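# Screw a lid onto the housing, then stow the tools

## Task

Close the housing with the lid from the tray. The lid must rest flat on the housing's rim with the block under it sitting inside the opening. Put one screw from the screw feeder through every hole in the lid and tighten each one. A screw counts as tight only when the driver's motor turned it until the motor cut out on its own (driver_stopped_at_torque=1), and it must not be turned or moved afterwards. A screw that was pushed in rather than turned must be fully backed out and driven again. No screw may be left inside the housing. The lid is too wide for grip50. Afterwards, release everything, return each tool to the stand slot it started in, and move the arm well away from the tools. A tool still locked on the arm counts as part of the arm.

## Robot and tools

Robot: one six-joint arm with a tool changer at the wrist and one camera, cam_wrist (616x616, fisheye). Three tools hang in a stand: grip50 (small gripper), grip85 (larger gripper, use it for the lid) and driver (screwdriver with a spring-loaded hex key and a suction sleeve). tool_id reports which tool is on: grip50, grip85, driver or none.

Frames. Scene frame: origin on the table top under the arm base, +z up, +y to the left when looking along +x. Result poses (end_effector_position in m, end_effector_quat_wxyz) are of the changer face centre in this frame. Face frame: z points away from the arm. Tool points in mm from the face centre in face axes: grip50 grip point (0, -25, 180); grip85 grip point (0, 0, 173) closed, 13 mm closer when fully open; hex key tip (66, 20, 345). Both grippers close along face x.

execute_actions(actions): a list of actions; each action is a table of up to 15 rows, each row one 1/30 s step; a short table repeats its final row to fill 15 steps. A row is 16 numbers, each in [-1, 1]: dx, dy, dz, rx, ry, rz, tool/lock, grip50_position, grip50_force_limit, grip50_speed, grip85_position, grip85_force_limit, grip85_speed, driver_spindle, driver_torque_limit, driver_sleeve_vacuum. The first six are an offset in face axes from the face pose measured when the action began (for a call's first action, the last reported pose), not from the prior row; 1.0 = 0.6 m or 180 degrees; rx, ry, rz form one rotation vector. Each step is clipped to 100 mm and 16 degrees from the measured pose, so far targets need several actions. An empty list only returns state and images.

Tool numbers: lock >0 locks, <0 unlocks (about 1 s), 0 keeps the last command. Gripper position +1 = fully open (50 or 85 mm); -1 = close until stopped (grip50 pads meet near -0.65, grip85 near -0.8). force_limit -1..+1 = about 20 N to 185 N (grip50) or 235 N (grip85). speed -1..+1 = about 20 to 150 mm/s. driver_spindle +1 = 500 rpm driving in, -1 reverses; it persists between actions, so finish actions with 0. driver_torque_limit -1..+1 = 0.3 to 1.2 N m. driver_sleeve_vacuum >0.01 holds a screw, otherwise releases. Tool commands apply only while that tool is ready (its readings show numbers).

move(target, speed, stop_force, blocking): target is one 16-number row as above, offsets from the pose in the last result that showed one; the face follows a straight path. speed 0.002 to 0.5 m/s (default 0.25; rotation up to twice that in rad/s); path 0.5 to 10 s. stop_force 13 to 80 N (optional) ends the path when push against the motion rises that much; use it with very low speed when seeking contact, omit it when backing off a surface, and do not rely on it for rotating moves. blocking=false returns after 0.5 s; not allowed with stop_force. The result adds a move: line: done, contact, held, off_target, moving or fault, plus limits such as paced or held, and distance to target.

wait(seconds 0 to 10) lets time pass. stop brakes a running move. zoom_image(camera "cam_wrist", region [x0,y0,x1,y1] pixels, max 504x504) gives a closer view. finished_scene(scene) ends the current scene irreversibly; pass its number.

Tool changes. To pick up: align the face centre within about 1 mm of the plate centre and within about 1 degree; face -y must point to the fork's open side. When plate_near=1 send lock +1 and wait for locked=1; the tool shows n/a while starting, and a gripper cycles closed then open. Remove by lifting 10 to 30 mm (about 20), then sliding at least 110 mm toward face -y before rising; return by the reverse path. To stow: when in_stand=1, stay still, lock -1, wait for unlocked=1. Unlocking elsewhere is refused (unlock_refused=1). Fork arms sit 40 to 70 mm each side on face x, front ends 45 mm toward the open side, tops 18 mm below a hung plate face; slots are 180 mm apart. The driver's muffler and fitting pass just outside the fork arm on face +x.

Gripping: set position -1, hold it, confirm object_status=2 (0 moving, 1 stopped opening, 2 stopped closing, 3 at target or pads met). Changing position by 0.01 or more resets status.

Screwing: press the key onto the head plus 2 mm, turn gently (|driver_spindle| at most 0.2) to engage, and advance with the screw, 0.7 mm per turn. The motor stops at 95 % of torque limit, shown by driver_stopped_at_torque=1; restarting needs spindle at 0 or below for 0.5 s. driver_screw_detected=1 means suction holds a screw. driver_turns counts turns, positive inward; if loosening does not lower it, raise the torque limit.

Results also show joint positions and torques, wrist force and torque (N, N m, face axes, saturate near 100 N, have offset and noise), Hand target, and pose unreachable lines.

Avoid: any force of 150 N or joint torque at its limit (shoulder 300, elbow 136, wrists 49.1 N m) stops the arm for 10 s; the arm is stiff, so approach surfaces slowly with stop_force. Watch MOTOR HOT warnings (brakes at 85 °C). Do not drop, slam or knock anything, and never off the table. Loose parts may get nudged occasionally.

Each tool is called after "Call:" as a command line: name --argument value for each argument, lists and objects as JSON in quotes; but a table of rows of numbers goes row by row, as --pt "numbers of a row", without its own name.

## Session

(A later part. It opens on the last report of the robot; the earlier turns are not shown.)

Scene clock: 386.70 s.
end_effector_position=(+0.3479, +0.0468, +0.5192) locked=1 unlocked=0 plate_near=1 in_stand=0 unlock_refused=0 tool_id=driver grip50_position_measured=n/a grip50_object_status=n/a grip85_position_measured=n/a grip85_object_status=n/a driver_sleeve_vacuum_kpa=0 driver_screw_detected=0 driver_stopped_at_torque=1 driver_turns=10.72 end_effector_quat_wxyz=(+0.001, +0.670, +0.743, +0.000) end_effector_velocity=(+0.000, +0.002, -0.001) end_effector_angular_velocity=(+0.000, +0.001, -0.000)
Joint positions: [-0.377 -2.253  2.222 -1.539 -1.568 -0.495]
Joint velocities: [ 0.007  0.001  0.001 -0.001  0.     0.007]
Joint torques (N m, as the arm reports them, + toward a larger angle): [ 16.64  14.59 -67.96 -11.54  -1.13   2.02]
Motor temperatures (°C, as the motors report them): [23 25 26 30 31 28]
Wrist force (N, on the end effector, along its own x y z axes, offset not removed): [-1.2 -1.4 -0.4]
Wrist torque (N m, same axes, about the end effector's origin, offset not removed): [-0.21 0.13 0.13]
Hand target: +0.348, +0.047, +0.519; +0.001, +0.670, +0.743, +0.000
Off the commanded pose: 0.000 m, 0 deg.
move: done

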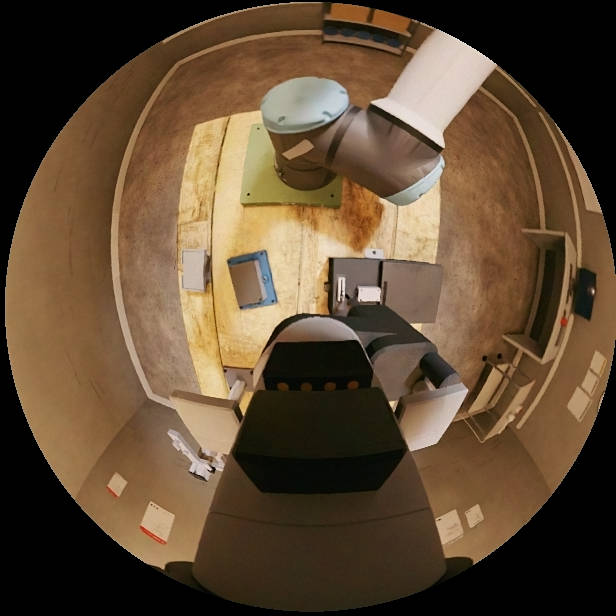

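Call:
move --target '[-0.0142,-0.013,0,0,0,0,0,0,0,0,0,0,0,0,0,1]' --speed 0.02

Call:
move --target '[0,0,0.018,0,0,0,0,0,0,0,0,0,0,0,0,1]' --speed 0.008 --stop_force 15

Scene clock: 394.37 s.
end_effector_position=(+0.3411, +0.0376, +0.5192) locked=1 unlocked=0 plate_near=1 in_stand=0 unlock_refused=0 tool_id=driver grip50_position_measured=n/a grip50_object_status=n/a grip85_position_measured=n/a grip85_object_status=n/a driver_sleeve_vacuum_kpa=14 driver_screw_detected=0 driver_stopped_at_torque=1 driver_turns=10.72 end_effector_quat_wxyz=(+0.001, +0.670, +0.743, +0.000) end_effector_velocity=(-0.001, -0.002, -0.000) end_effector_angular_velocity=(-0.002, +0.001, -0.001)
Joint positions: [-0.414 -2.271  2.228 -1.527 -1.569 -0.532]
Joint velocities: [-0.006 -0.003  0.001  0.002 -0.002 -0.006]
Joint torques (N m, as the arm reports them, + toward a larger angle): [-16.15 -11.36 -55.06  -5.19   1.32  -1.94]
Motor temperatures (°C, as the motors report them): [23 25 26 30 31 28]
Wrist force (N, on the end effector, along its own x y z axes, offset not removed): [-0.7 -4.0 0.6]
Wrist torque (N m, same axes, about the end effector's origin, offset not removed): [-0.44 0.03 0.08]
Hand target: +0.341, +0.038, +0.519; +0.001, +0.670, +0.743, +0.000
Off the commanded pose: 0.000 m, 0 deg.
move: done

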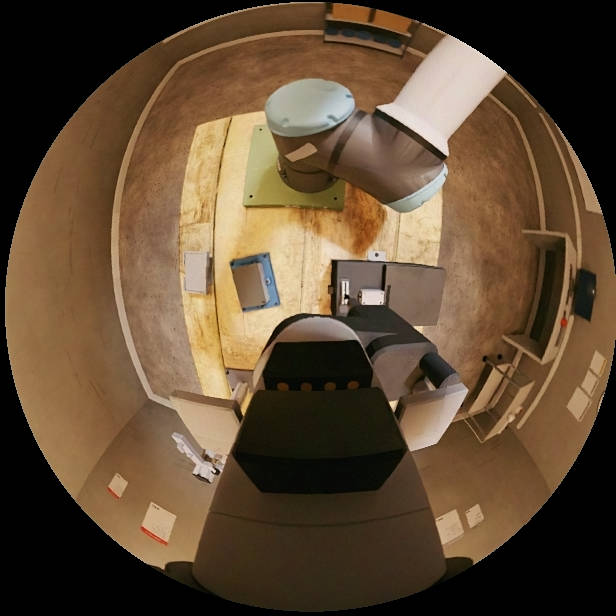

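Scene clock: 395.93 s.
end_effector_position=(+0.3411, +0.0376, +0.5085) locked=1 unlocked=0 plate_near=1 in_stand=0 unlock_refused=0 tool_id=driver grip50_position_measured=n/a grip50_object_status=n/a grip85_position_measured=n/a grip85_object_status=n/a driver_sleeve_vacuum_kpa=40 driver_screw_detected=1 driver_stopped_at_torque=1 driver_turns=10.72 end_effector_quat_wxyz=(+0.001, +0.670, +0.743, +0.000) end_effector_velocity=(+0.000, +0.000, -0.001) end_effector_angular_velocity=(+0.001, -0.000, -0.001)
Joint positions: [-0.414 -2.272  2.247 -1.545 -1.569 -0.532]
Joint velocities: [-0.    -0.     0.003 -0.002  0.001  0.   ]
Joint torques (N m, as the arm reports them, + toward a larger angle): [ 17.12  -8.86 -50.72 -11.11   1.15   1.9 ]
Motor temperatures (°C, as the motors report them): [23 25 26 30 31 28]
Wrist force (N, on the end effector, along its own x y z axes, offset not removed): [-0.2 -5.0 -2.5]
Wrist torque (N m, same axes, about the end effector's origin, offset not removed): [-0.52 0.14 0.07]
Hand target: +0.341, +0.038, +0.508; +0.001, +0.670, +0.743, +0.000
Off the commanded pose: 0.000 m, 0 deg.
move: done

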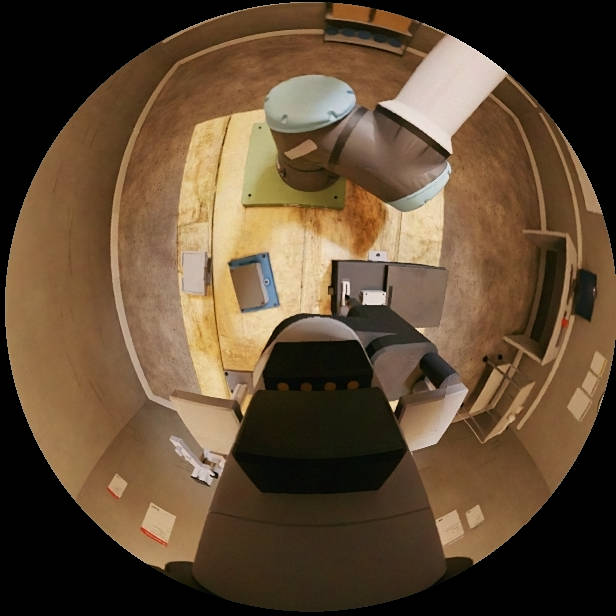

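Call:
execute_actions --actions '[[[0,0,0,0,0,0,0,0,0,0,0,0,0,0.1,0,1]],[[0,0,0,0,0,0,0,0,0,0,0,0,0,0.1,0,1]],[[0,0,0,0,0,0,0,0,0,0,0,0,0,0,0,1]]]'

Call:
move --target '[0,0,-0.05,0,0,0,0,0,0,0,0,0,0,0,0,1]' --speed 0.04

Call:
move --target '[-0.4953,-0.0968,0,0,0,0,0,0,0,0,0,0,0,0,0,1]' --speed 0.2

Call:
move --target '[0,0,0.145,0,0,0,0,0,0,0,0,0,0,0,0,1]' --speed 0.1

Call:
zoom_image --camera "cam_wrist" --region '[325,265,370,310]'

Call:
move --target '[0,0,0.038,0,0,0,0,0,0,0,0,0,0,0,0,1]' --speed 0.03

Call:
move --target '[0,0,0.012,0,0,0,0,0,0,0,0,0,0,0,0,1]' --speed 0.005

Scene clock: 410.23 s.
end_effector_position=(+0.3412, +0.0376, +0.5085) locked=1 unlocked=0 plate_near=1 in_stand=0 unlock_refused=0 tool_id=driver grip50_position_measured=n/a grip50_object_status=n/a grip85_position_measured=n/a grip85_object_status=n/a driver_sleeve_vacuum_kpa=40 driver_screw_detected=1 driver_stopped_at_torque=0 driver_turns=11.54 end_effector_quat_wxyz=(+0.001, +0.670, +0.743, +0.000) end_effector_velocity=(+0.000, -0.000, +0.000) end_effector_angular_velocity=(+0.000, -0.001, -0.001)
Joint positions: [-0.414 -2.272  2.247 -1.545 -1.569 -0.532]
Joint velocities: [-0.    -0.    -0.     0.     0.     0.001]
Joint torques (N m, as the arm reports them, + toward a larger angle): [ 16.53  -7.05 -68.27  -5.8    1.2    2.23]
Motor temperatures (°C, as the motors report them): [23 25 26 30 31 28]
Wrist force (N, on the end effector, along its own x y z axes, offset not removed): [0.7 -3.5 -5.6]
Wrist torque (N m, same axes, about the end effector's origin, offset not removed): [-0.52 0.22 0.17]
Hand target: +0.341, +0.038, +0.508; +0.001, +0.670, +0.743, +0.000
Off the commanded pose: 0.000 m, 0 deg.

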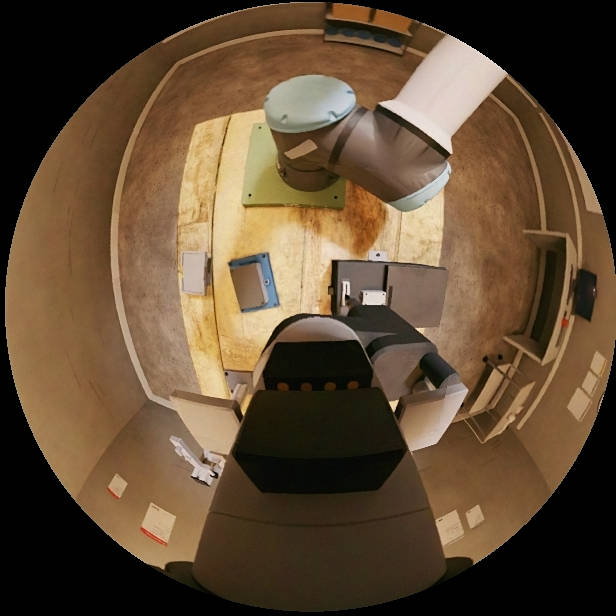

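Scene clock: 411.33 s.
end_effector_position=(+0.3411, +0.0377, +0.5383) locked=1 unlocked=0 plate_near=1 in_stand=0 unlock_refused=0 tool_id=driver grip50_position_measured=n/a grip50_object_status=n/a grip85_position_measured=n/a grip85_object_status=n/a driver_sleeve_vacuum_kpa=40 driver_screw_detected=1 driver_stopped_at_torque=0 driver_turns=11.54 end_effector_quat_wxyz=(+0.001, +0.670, +0.743, +0.000) end_effector_velocity=(-0.000, +0.000, +0.002) end_effector_angular_velocity=(-0.000, +0.000, +0.000)
Joint positions: [-0.414 -2.269  2.194 -1.495 -1.569 -0.532]
Joint velocities: [ 0.     0.    -0.003  0.003 -0.     0.   ]
Joint torques (N m, as the arm reports them, + toward a larger angle): [-16.27  13.96 -72.21  -5.4    0.72  -1.75]
Motor temperatures (°C, as the motors report them): [23 25 26 30 31 28]
Wrist force (N, on the end effector, along its own x y z axes, offset not removed): [-0.2 -4.1 -1.7]
Wrist torque (N m, same axes, about the end effector's origin, offset not removed): [-0.37 -0.10 0.12]
Hand target: +0.341, +0.038, +0.538; +0.001, +0.670, +0.743, +0.000
Off the commanded pose: 0.000 m, 0 deg.
move: done

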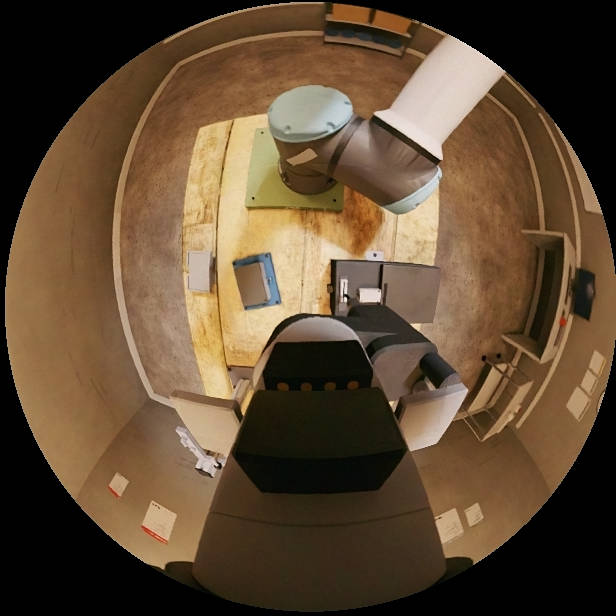

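Scene clock: 413.40 s.
end_effector_position=(+0.3144, -0.2639, +0.5386) locked=1 unlocked=0 plate_near=1 in_stand=0 unlock_refused=0 tool_id=driver grip50_position_measured=n/a grip50_object_status=n/a grip85_position_measured=n/a grip85_object_status=n/a driver_sleeve_vacuum_kpa=40 driver_screw_detected=1 driver_stopped_at_torque=0 driver_turns=11.54 end_effector_quat_wxyz=(+0.001, +0.670, +0.743, +0.000) end_effector_velocity=(+0.000, -0.002, +0.000) end_effector_angular_velocity=(-0.000, -0.000, +0.000)
Joint positions: [-1.124 -2.116  2.137 -1.589 -1.569 -1.242]
Joint velocities: [-0.002  0.002 -0.002 -0.001  0.    -0.002]
Joint torques (N m, as the arm reports them, + toward a larger angle): [-15.55  -0.14 -72.32 -10.46   2.93  -1.46]
Motor temperatures (°C, as the motors report them): [23 25 26 30 31 28]
Wrist force (N, on the end effector, along its own x y z axes, offset not removed): [0.1 -1.2 1.7]
Wrist torque (N m, same axes, about the end effector's origin, offset not removed): [-0.20 -0.16 0.25]
Hand target: +0.314, -0.264, +0.539; +0.001, +0.670, +0.743, +0.000
Off the commanded pose: 0.000 m, 0 deg.
move: done

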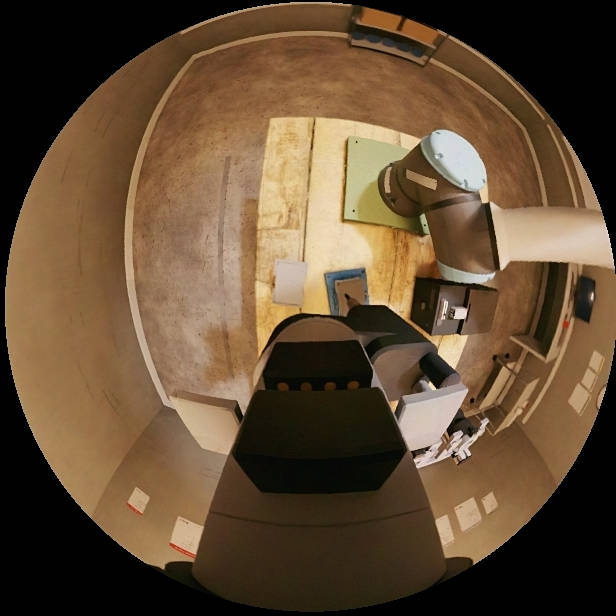

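Scene clock: 414.73 s.
end_effector_position=(+0.3145, -0.2640, +0.4518) locked=1 unlocked=0 plate_near=1 in_stand=0 unlock_refused=0 tool_id=driver grip50_position_measured=n/a grip50_object_status=n/a grip85_position_measured=n/a grip85_object_status=n/a driver_sleeve_vacuum_kpa=40 driver_screw_detected=1 driver_stopped_at_torque=0 driver_turns=11.54 end_effector_quat_wxyz=(+0.001, +0.670, +0.743, +0.000) end_effector_velocity=(+0.000, -0.000, -0.002) end_effector_angular_velocity=(-0.000, -0.000, -0.000)
Joint positions: [-1.124 -2.098  2.282 -1.752 -1.569 -1.242]
Joint velocities: [-0.     0.001  0.003 -0.004  0.     0.   ]
Joint torques (N m, as the arm reports them, + toward a larger angle): [ 18.8   -0.59 -55.   -10.98   1.64   1.9 ]
Motor temperatures (°C, as the motors report them): [23 25 26 30 31 28]
Wrist force (N, on the end effector, along its own x y z axes, offset not removed): [-1.7 0.9 -0.3]
Wrist torque (N m, same axes, about the end effector's origin, offset not removed): [-0.07 -0.10 0.08]
Hand target: +0.315, -0.264, +0.452; +0.001, +0.670, +0.743, +0.000
Off the commanded pose: 0.000 m, 0 deg.
move: done

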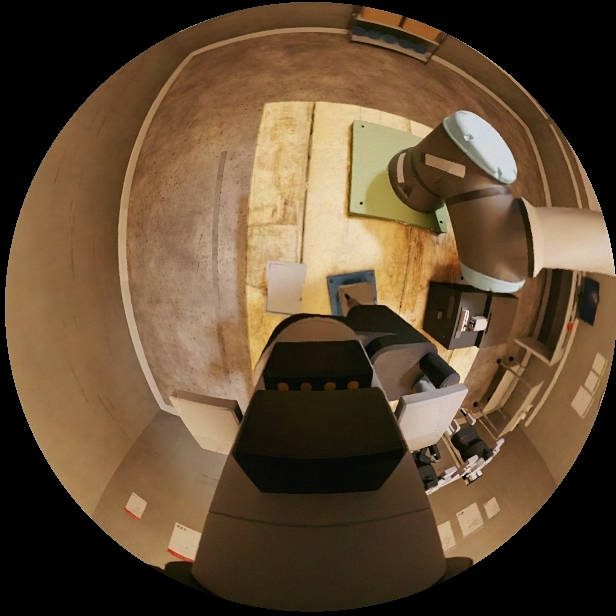

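Region (325, 265, 370, 310) of cam_wrist's 616x616 image, scaled by 11.200, with more detail than that image has.

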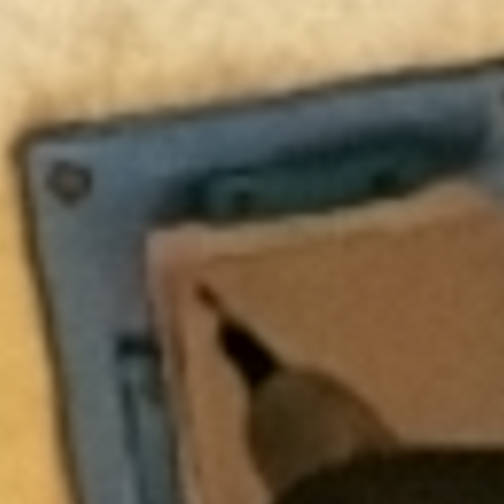

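Scene clock: 415.83 s.
end_effector_position=(+0.3146, -0.2640, +0.4292) locked=1 unlocked=0 plate_near=1 in_stand=0 unlock_refused=0 tool_id=driver grip50_position_measured=n/a grip50_object_status=n/a grip85_position_measured=n/a grip85_object_status=n/a driver_sleeve_vacuum_kpa=40 driver_screw_detected=1 driver_stopped_at_torque=0 driver_turns=11.54 end_effector_quat_wxyz=(+0.001, +0.670, +0.743, +0.000) end_effector_velocity=(+0.000, +0.000, -0.002) end_effector_angular_velocity=(-0.001, -0.000, +0.001)
Joint positions: [-1.124 -2.088  2.318 -1.798 -1.569 -1.242]
Joint velocities: [ 0.     0.001  0.003 -0.004 -0.    -0.001]
Joint torques (N m, as the arm reports them, + toward a larger angle): [ 19.19  -0.03 -52.26 -10.91   2.55   1.55]
Motor temperatures (°C, as the motors report them): [23 25 26 30 31 28]
Wrist force (N, on the end effector, along its own x y z axes, offset not removed): [0.2 -1.7 0.0]
Wrist torque (N m, same axes, about the end effector's origin, offset not removed): [-0.27 -0.18 0.19]
Hand target: +0.315, -0.264, +0.429; +0.001, +0.670, +0.743, +0.000
Off the commanded pose: 0.000 m, 0 deg.
move: done

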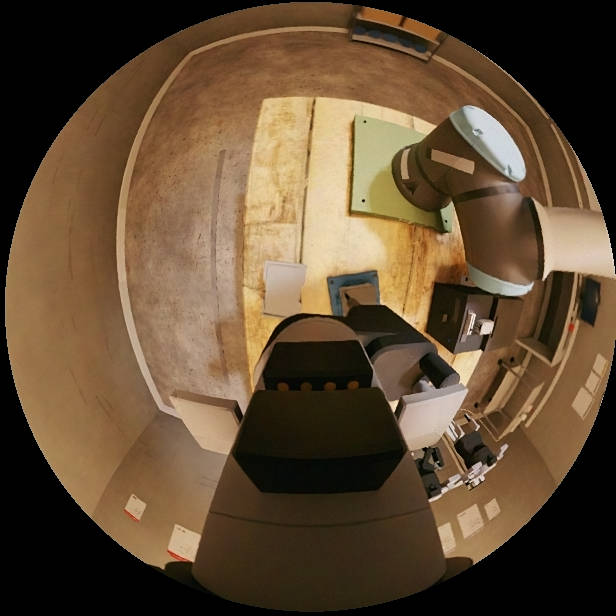

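Scene clock: 417.50 s.
end_effector_position=(+0.3146, -0.2640, +0.4220) locked=1 unlocked=0 plate_near=1 in_stand=0 unlock_refused=0 tool_id=driver grip50_position_measured=n/a grip50_object_status=n/a grip85_position_measured=n/a grip85_object_status=n/a driver_sleeve_vacuum_kpa=34 driver_screw_detected=1 driver_stopped_at_torque=0 driver_turns=11.54 end_effector_quat_wxyz=(+0.001, +0.670, +0.743, +0.000) end_effector_velocity=(-0.000, -0.000, -0.000) end_effector_angular_velocity=(-0.001, -0.000, -0.001)
Joint positions: [-1.123 -2.085  2.329 -1.813 -1.569 -1.241]
Joint velocities: [-0.     0.     0.001 -0.002 -0.     0.001]
Joint torques (N m, as the arm reports them, + toward a larger angle): [ 17.44  -3.08 -51.33 -10.54   2.59   1.49]
Motor temperatures (°C, as the motors report them): [23 25 26 30 31 28]
Wrist force (N, on the end effector, along its own x y z axes, offset not removed): [0.4 0.0 -2.4]
Wrist torque (N m, same axes, about the end effector's origin, offset not removed): [-0.01 -0.23 0.16]
Hand target: +0.315, -0.264, +0.422; +0.001, +0.670, +0.743, +0.000
Off the commanded pose: 0.000 m, 0 deg.
move: done

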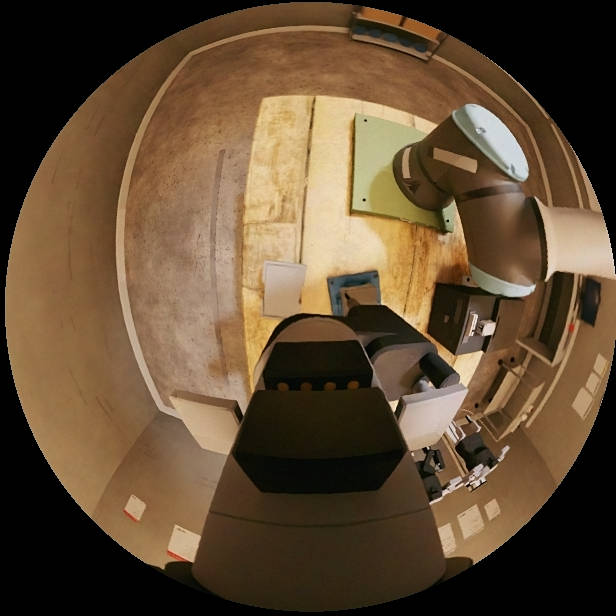

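Call:
execute_actions --actions '[[[0,-0.0009,0,0,0,0,0,0,0,0,0,0,0,0,0,1]],[[0,0,0,0,0,0,0,0,0,0,0,0,0,0,0,1]]]'

Scene clock: 421.80 s.
end_effector_position=(+0.3141, -0.2640, +0.4220) locked=1 unlocked=0 plate_near=1 in_stand=0 unlock_refused=0 tool_id=driver grip50_position_measured=n/a grip50_object_status=n/a grip85_position_measured=n/a grip85_object_status=n/a driver_sleeve_vacuum_kpa=39 driver_screw_detected=1 driver_stopped_at_torque=0 driver_turns=11.54 end_effector_quat_wxyz=(+0.001, +0.669, +0.743, +0.000) end_effector_velocity=(+0.000, +0.000, -0.000) end_effector_angular_velocity=(+0.001, -0.001, +0.000)
Joint positions: [-1.125 -2.085  2.329 -1.812 -1.569 -1.243]
Joint velocities: [ 0.    -0.     0.     0.001  0.002  0.   ]
Joint torques (N m, as the arm reports them, + toward a larger angle): [-11.43 -22.05 -53.54  -5.16   1.99  -1.12]
Motor temperatures (°C, as the motors report them): [23 25 26 30 31 28]
Wrist force (N, on the end effector, along its own x y z axes, offset not removed): [-3.8 -0.9 1.8]
Wrist torque (N m, same axes, about the end effector's origin, offset not removed): [-0.33 0.09 0.11]
Hand target: +0.314, -0.264, +0.422; +0.001, +0.669, +0.743, +0.000
Off the commanded pose: 0.000 m, 0 deg.

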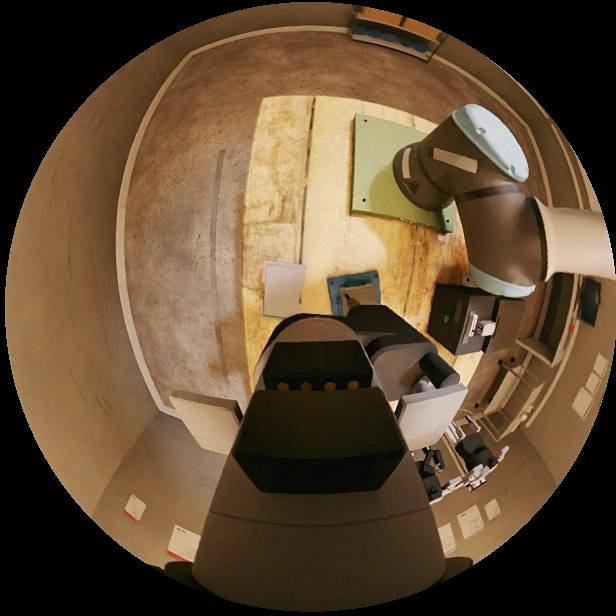

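Call:
move --target '[0,-0.0003,0.017,0,0,0,0,0,0,0,0,0,0,0.2,0,1]' --speed 0.002 --stop_force 20

Call:
execute_actions --actions '[[[0,0,0,0,0,0,0,0,0,0,0,0,0,0.2,0,1]],[[0,0,0,0,0,0,0,0,0,0,0,0,0,0.2,0,1]],[[0,0,0,0,0,0,0,0,0,0,0,0,0,0,0,0]]]'

Scene clock: 435.43 s.
end_effector_position=(+0.3139, -0.2641, +0.4119) locked=1 unlocked=0 plate_near=1 in_stand=0 unlock_refused=0 tool_id=driver grip50_position_measured=n/a grip50_object_status=n/a grip85_position_measured=n/a grip85_object_status=n/a driver_sleeve_vacuum_kpa=40 driver_screw_detected=1 driver_stopped_at_torque=0 driver_turns=20.37 end_effector_quat_wxyz=(+0.001, +0.669, +0.743, +0.000) end_effector_velocity=(+0.000, +0.000, -0.001) end_effector_angular_velocity=(+0.001, -0.001, -0.000)
Joint positions: [-1.125 -2.08   2.345 -1.834 -1.569 -1.243]
Joint velocities: [ 0.     0.     0.001 -0.001  0.001  0.   ]
Joint torques (N m, as the arm reports them, + toward a larger angle): [-13.42   1.27 -48.44 -10.02   1.71  -1.77]
Motor temperatures (°C, as the motors report them): [23 25 26 30 31 28]
Wrist force (N, on the end effector, along its own x y z axes, offset not removed): [-3.1 -1.8 -8.1]
Wrist torque (N m, same axes, about the end effector's origin, offset not removed): [-0.84 0.03 0.14]
Hand target: +0.314, -0.264, +0.412; +0.001, +0.669, +0.743, +0.000
Off the commanded pose: 0.000 m, 0 deg.
move: done

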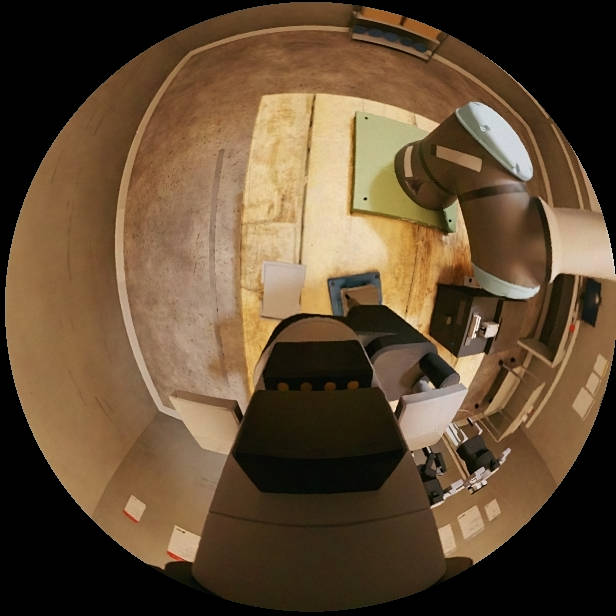

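Scene clock: 436.93 s.
end_effector_position=(+0.3139, -0.2641, +0.4119) locked=1 unlocked=0 plate_near=1 in_stand=0 unlock_refused=0 tool_id=driver grip50_position_measured=n/a grip50_object_status=n/a grip85_position_measured=n/a grip85_object_status=n/a driver_sleeve_vacuum_kpa=0 driver_screw_detected=0 driver_stopped_at_torque=1 driver_turns=20.71 end_effector_quat_wxyz=(+0.001, +0.669, +0.743, +0.000) end_effector_velocity=(+0.000, +0.000, -0.000) end_effector_angular_velocity=(+0.001, -0.000, -0.000)
Joint positions: [-1.125 -2.08   2.345 -1.834 -1.569 -1.243]
Joint velocities: [0. 0. 0. 0. 0. 0.]
Joint torques (N m, as the arm reports them, + toward a larger angle): [-14.55   0.57 -51.53  -9.16   2.11  -0.03]
Motor temperatures (°C, as the motors report them): [23 25 26 30 31 28]
Wrist force (N, on the end effector, along its own x y z axes, offset not removed): [1.0 -1.5 -6.4]
Wrist torque (N m, same axes, about the end effector's origin, offset not removed): [-0.89 0.00 0.29]
Hand target: +0.314, -0.264, +0.412; +0.001, +0.669, +0.743, +0.000
Off the commanded pose: 0.000 m, 0 deg.

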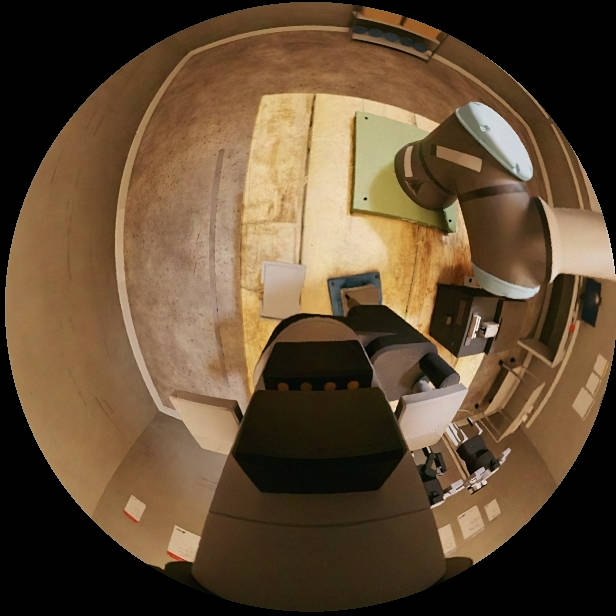

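Call:
move --target '[0,0,-0.05,0,0,0,0,0,0,0,0,0,0,0,0,0]' --speed 0.05

Call:
move --target '[0.0713,0.3695,0.021,0,0,0,0,0,0,0,0,0,0,0,0,0]' --speed 0.2

Scene clock: 443.77 s.
end_effector_position=(+0.3139, -0.2640, +0.4417) locked=1 unlocked=0 plate_near=1 in_stand=0 unlock_refused=0 tool_id=driver grip50_position_measured=n/a grip50_object_status=n/a grip85_position_measured=n/a grip85_object_status=n/a driver_sleeve_vacuum_kpa=0 driver_screw_detected=0 driver_stopped_at_torque=1 driver_turns=20.71 end_effector_quat_wxyz=(+0.001, +0.669, +0.743, +0.000) end_effector_velocity=(-0.000, -0.000, +0.002) end_effector_angular_velocity=(+0.001, -0.000, +0.000)
Joint positions: [-1.125 -2.095  2.298 -1.772 -1.569 -1.243]
Joint velocities: [-0.001 -0.001 -0.003  0.004  0.    -0.001]
Joint torques (N m, as the arm reports them, + toward a larger angle): [-13.38 -25.54 -71.04  -4.49   1.53  -1.76]
Motor temperatures (°C, as the motors report them): [23 25 26 30 31 28]
Wrist force (N, on the end effector, along its own x y z axes, offset not removed): [3.2 -1.1 1.1]
Wrist torque (N m, same axes, about the end effector's origin, offset not removed): [-0.06 -0.25 0.09]
Hand target: +0.314, -0.264, +0.442; +0.001, +0.669, +0.743, +0.000
Off the commanded pose: 0.000 m, 0 deg.
move: done

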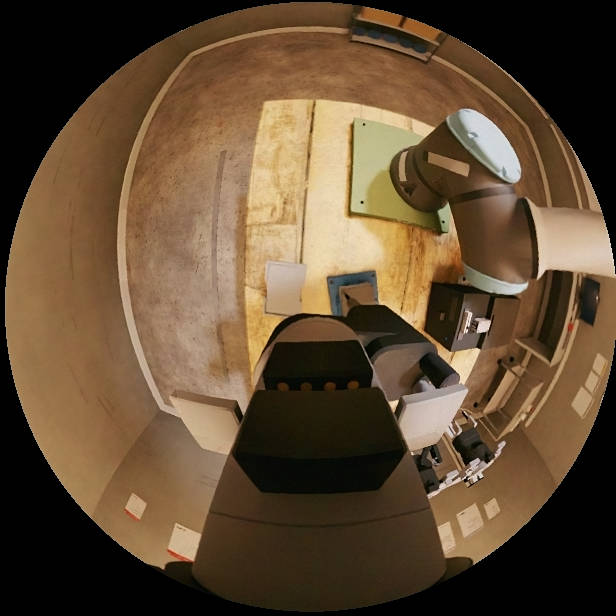

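Scene clock: 445.47 s.
end_effector_position=(+0.5298, -0.1981, +0.4293) locked=1 unlocked=0 plate_near=1 in_stand=0 unlock_refused=0 tool_id=driver grip50_position_measured=n/a grip50_object_status=n/a grip85_position_measured=n/a grip85_object_status=n/a driver_sleeve_vacuum_kpa=0 driver_screw_detected=0 driver_stopped_at_torque=1 driver_turns=20.71 end_effector_quat_wxyz=(+0.001, +0.669, +0.743, +0.000) end_effector_velocity=(+0.002, +0.001, -0.001) end_effector_angular_velocity=(+0.001, +0.001, +0.001)
Joint positions: [-0.659 -1.762  2.118 -1.925 -1.568 -0.777]
Joint velocities: [ 0.003  0.003 -0.002 -0.    -0.     0.002]
Joint torques (N m, as the arm reports them, + toward a larger angle): [ 17.27 -35.64 -68.36 -11.05  -1.94   1.42]
Motor temperatures (°C, as the motors report them): [23 25 26 30 31 28]
Wrist force (N, on the end effector, along its own x y z axes, offset not removed): [-1.9 -3.2 -2.4]
Wrist torque (N m, same axes, about the end effector's origin, offset not removed): [-0.36 0.00 0.08]
Hand target: +0.530, -0.198, +0.429; +0.001, +0.669, +0.743, +0.000
Off the commanded pose: 0.000 m, 0 deg.
move: done

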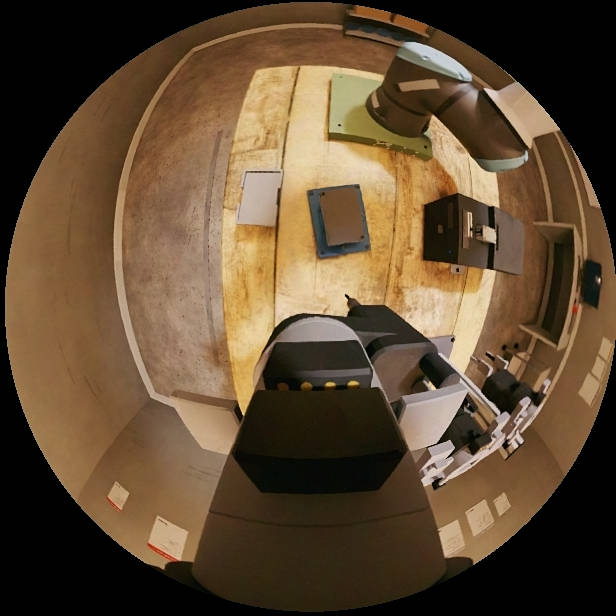

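Call:
move --target '[-0.0004,0.2501,0,0,0,0,0,0,0,0,0,0,0,0,0,0]' --speed 0.1

Call:
move --target '[0,0,0.045,0,0,0,0,0,0,0,0,0,0,0,0,0]' --speed 0.006 --stop_force 15

Call:
execute_actions --actions '[[[0,0,0,0,0,0,-1,0,0,0,0,0,0,0,0,0]],[[0,0,0,0,0,0,-1,0,0,0,0,0,0,0,0,0]],[[0,0,0,0,0,0,-1,0,0,0,0,0,0,0,0,0]]]'

Scene clock: 453.87 s.
end_effector_position=(+0.6789, -0.1826, +0.4294) locked=1 unlocked=0 plate_near=1 in_stand=0 unlock_refused=0 tool_id=driver grip50_position_measured=n/a grip50_object_status=n/a grip85_position_measured=n/a grip85_object_status=n/a driver_sleeve_vacuum_kpa=0 driver_screw_detected=0 driver_stopped_at_torque=1 driver_turns=20.71 end_effector_quat_wxyz=(+0.001, +0.669, +0.743, +0.000) end_effector_velocity=(+0.002, +0.000, -0.000) end_effector_angular_velocity=(-0.001, +0.001, +0.001)
Joint positions: [-0.501 -1.522  1.897 -1.945 -1.568 -0.619]
Joint velocities: [ 0.002  0.003 -0.003  0.001 -0.001  0.001]
Joint torques (N m, as the arm reports them, + toward a larger angle): [ 16.16 -63.64 -69.16  -5.17  -1.34   2.31]
Motor temperatures (°C, as the motors report them): [23 25 26 30 31 28]
Wrist force (N, on the end effector, along its own x y z axes, offset not removed): [1.0 -2.6 -1.1]
Wrist torque (N m, same axes, about the end effector's origin, offset not removed): [-0.19 -0.29 0.15]
Hand target: +0.679, -0.183, +0.429; +0.001, +0.669, +0.743, +0.000
Off the commanded pose: 0.000 m, 0 deg.
move: done

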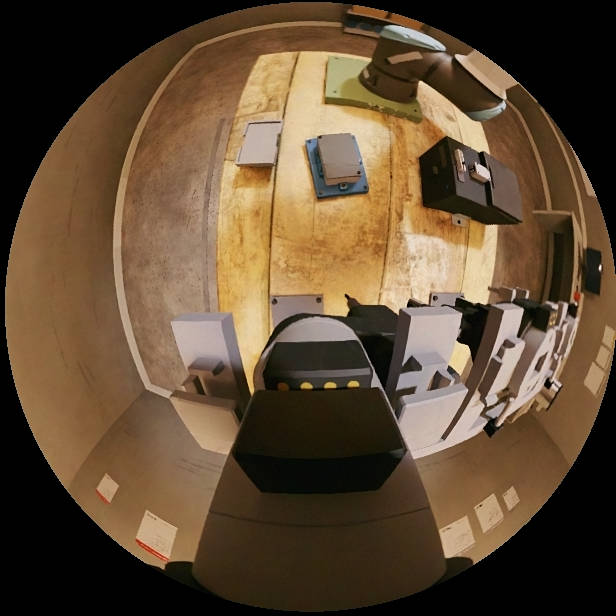

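Scene clock: 457.43 s.
end_effector_position=(+0.6790, -0.1826, +0.4104) locked=1 unlocked=0 plate_near=1 in_stand=1 unlock_refused=0 tool_id=driver grip50_position_measured=n/a grip50_object_status=n/a grip85_position_measured=n/a grip85_object_status=n/a driver_sleeve_vacuum_kpa=0 driver_screw_detected=0 driver_stopped_at_torque=1 driver_turns=20.71 end_effector_quat_wxyz=(+0.001, +0.669, +0.743, +0.000) end_effector_velocity=(-0.000, +0.000, +0.001) end_effector_angular_velocity=(+0.001, +0.002, +0.000)
Joint positions: [-0.501 -1.509  1.919 -1.981 -1.568 -0.619]
Joint velocities: [ 0.    -0.001 -0.002  0.005  0.    -0.   ]
Joint torques (N m, as the arm reports them, + toward a larger angle): [ 11.39 -64.61 -48.12  -1.82   0.91  -0.27]
Motor temperatures (°C, as the motors report them): [23 25 26 30 31 28]
Wrist force (N, on the end effector, along its own x y z axes, offset not removed): [-1.2 0.0 -34.7]
Wrist torque (N m, same axes, about the end effector's origin, offset not removed): [0.10 1.75 0.21]
Hand target: +0.679, -0.183, +0.411; +0.001, +0.669, +0.743, +0.000
Off the commanded pose: 0.008 m, 0 deg.
move: contact

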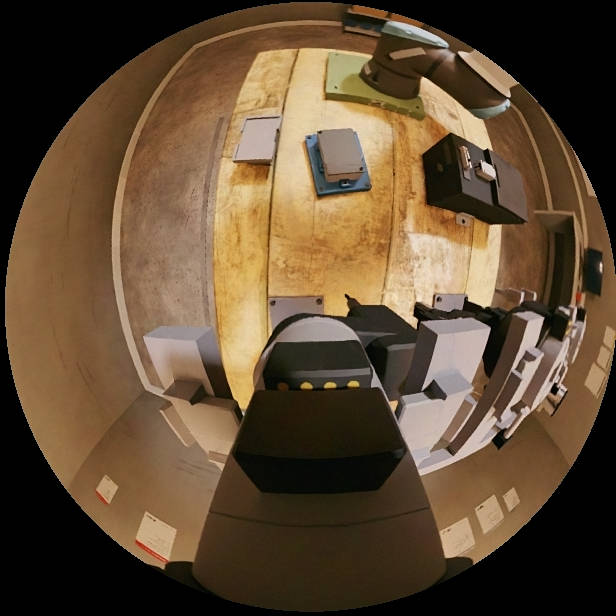

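Scene clock: 458.93 s.
end_effector_position=(+0.6790, -0.1826, +0.4104) locked=0 unlocked=1 plate_near=1 in_stand=1 unlock_refused=0 tool_id=none grip50_position_measured=n/a grip50_object_status=n/a grip85_position_measured=n/a grip85_object_status=n/a driver_sleeve_vacuum_kpa=n/a driver_screw_detected=n/a driver_stopped_at_torque=n/a driver_turns=n/a end_effector_quat_wxyz=(+0.001, +0.669, +0.743, +0.000) end_effector_velocity=(-0.000, -0.000, -0.000) end_effector_angular_velocity=(+0.000, +0.000, +0.000)
Joint positions: [-0.501 -1.509  1.919 -1.981 -1.568 -0.619]
Joint velocities: [-0.     0.    -0.     0.     0.    -0.001]
Joint torques (N m, as the arm reports them, + toward a larger angle): [ 16.57 -41.99 -35.26  -7.12  -0.09  -0.02]
Motor temperatures (°C, as the motors report them): [23 25 26 30 31 28]
Wrist force (N, on the end effector, along its own x y z axes, offset not removed): [1.6 -1.7 -8.6]
Wrist torque (N m, same axes, about the end effector's origin, offset not removed): [-0.05 -0.04 0.18]
Hand target: +0.679, -0.183, +0.410; +0.001, +0.669, +0.743, +0.000
Off the commanded pose: 0.000 m, 0 deg.

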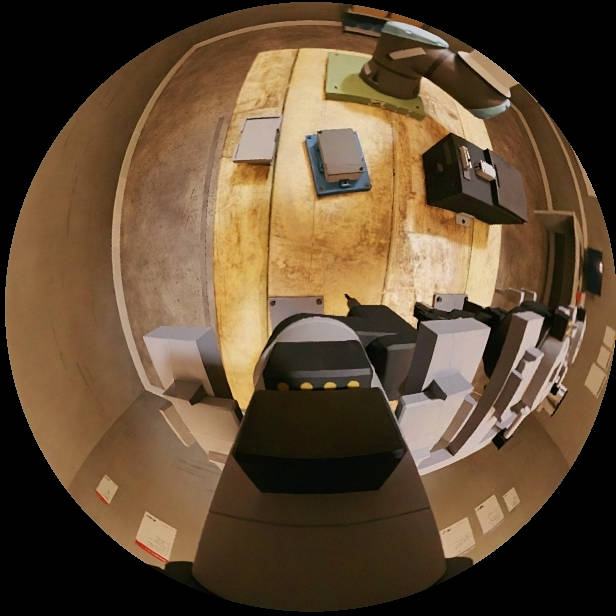

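Call:
move --target '[0,0,-0.06,0,0,0,0,0,0,0,0,0,0,0,0,0]' --speed 0.08

Call:
move --target '[0,-0.3,-0.3,0,0,0,0,0,0,0,0,0,0,0,0,0]'

Call:
finished_scene --scene 2

Scene clock: 464.53 s.
end_effector_position=(+0.6789, -0.1825, +0.4461) locked=0 unlocked=1 plate_near=0 in_stand=0 unlock_refused=0 tool_id=none grip50_position_measured=n/a grip50_object_status=n/a grip85_position_measured=n/a grip85_object_status=n/a driver_sleeve_vacuum_kpa=n/a driver_screw_detected=n/a driver_stopped_at_torque=n/a driver_turns=n/a end_effector_quat_wxyz=(+0.001, +0.669, +0.743, +0.000) end_effector_velocity=(+0.000, +0.000, +0.002) end_effector_angular_velocity=(+0.001, +0.000, +0.000)
Joint positions: [-0.501 -1.532  1.876 -1.915 -1.568 -0.619]
Joint velocities: [ 0.    -0.001 -0.003  0.005  0.001 -0.   ]
Joint torques (N m, as the arm reports them, + toward a larger angle): [-10.56 -64.2  -54.99  -2.08  -0.07  -1.67]
Motor temperatures (°C, as the motors report them): [23 25 26 30 31 28]
Wrist force (N, on the end effector, along its own x y z axes, offset not removed): [-0.5 -2.5 4.7]
Wrist torque (N m, same axes, about the end effector's origin, offset not removed): [-0.41 -0.14 0.23]
Hand target: +0.679, -0.183, +0.446; +0.001, +0.669, +0.743, +0.000
Off the commanded pose: 0.000 m, 0 deg.
move: done

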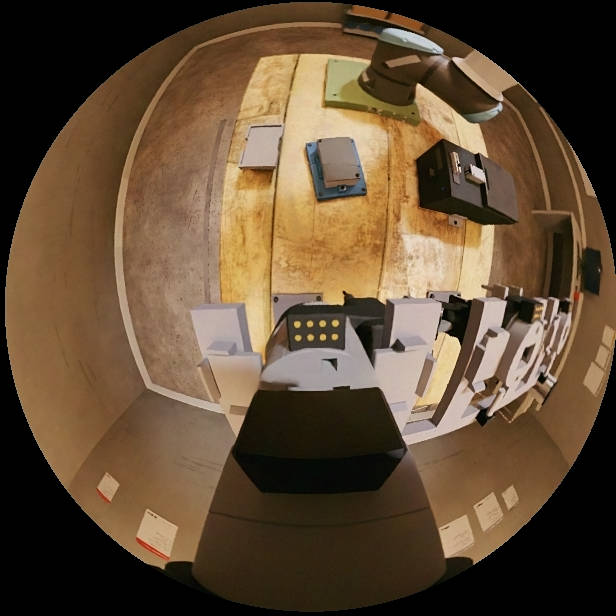

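Scene clock: 466.13 s.
end_effector_position=(+0.4997, -0.2013, +0.6258) locked=0 unlocked=1 plate_near=0 in_stand=0 unlock_refused=0 tool_id=none grip50_position_measured=n/a grip50_object_status=n/a grip85_position_measured=n/a grip85_object_status=n/a driver_sleeve_vacuum_kpa=n/a driver_screw_detected=n/a driver_stopped_at_torque=n/a driver_turns=n/a end_effector_quat_wxyz=(+0.001, +0.669, +0.743, +0.000) end_effector_velocity=(-0.001, -0.000, +0.002) end_effector_angular_velocity=(+0.000, -0.000, +0.000)
Joint positions: [-0.701 -1.869  1.846 -1.546 -1.568 -0.819]
Joint velocities: [-0.002 -0.002 -0.002  0.003  0.    -0.003]
Joint torques (N m, as the arm reports them, + toward a larger angle): [-16.62 -38.53 -56.61  -1.66   2.02  -2.15]
Motor temperatures (°C, as the motors report them): [23 25 26 30 31 28]
Wrist force (N, on the end effector, along its own x y z axes, offset not removed): [-0.4 -0.8 0.1]
Wrist torque (N m, same axes, about the end effector's origin, offset not removed): [-0.22 -0.12 0.10]
Hand target: +0.500, -0.201, +0.626; +0.001, +0.669, +0.743, +0.000
Off the commanded pose: 0.000 m, 0 deg.
move: done

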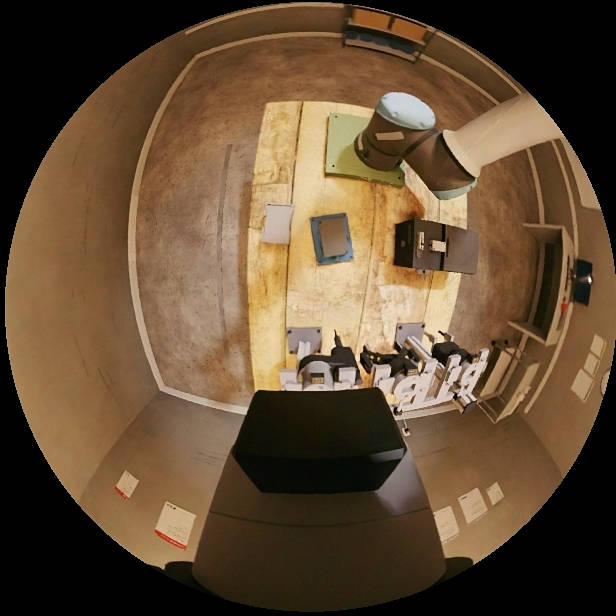

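The scene is finished: the task was done.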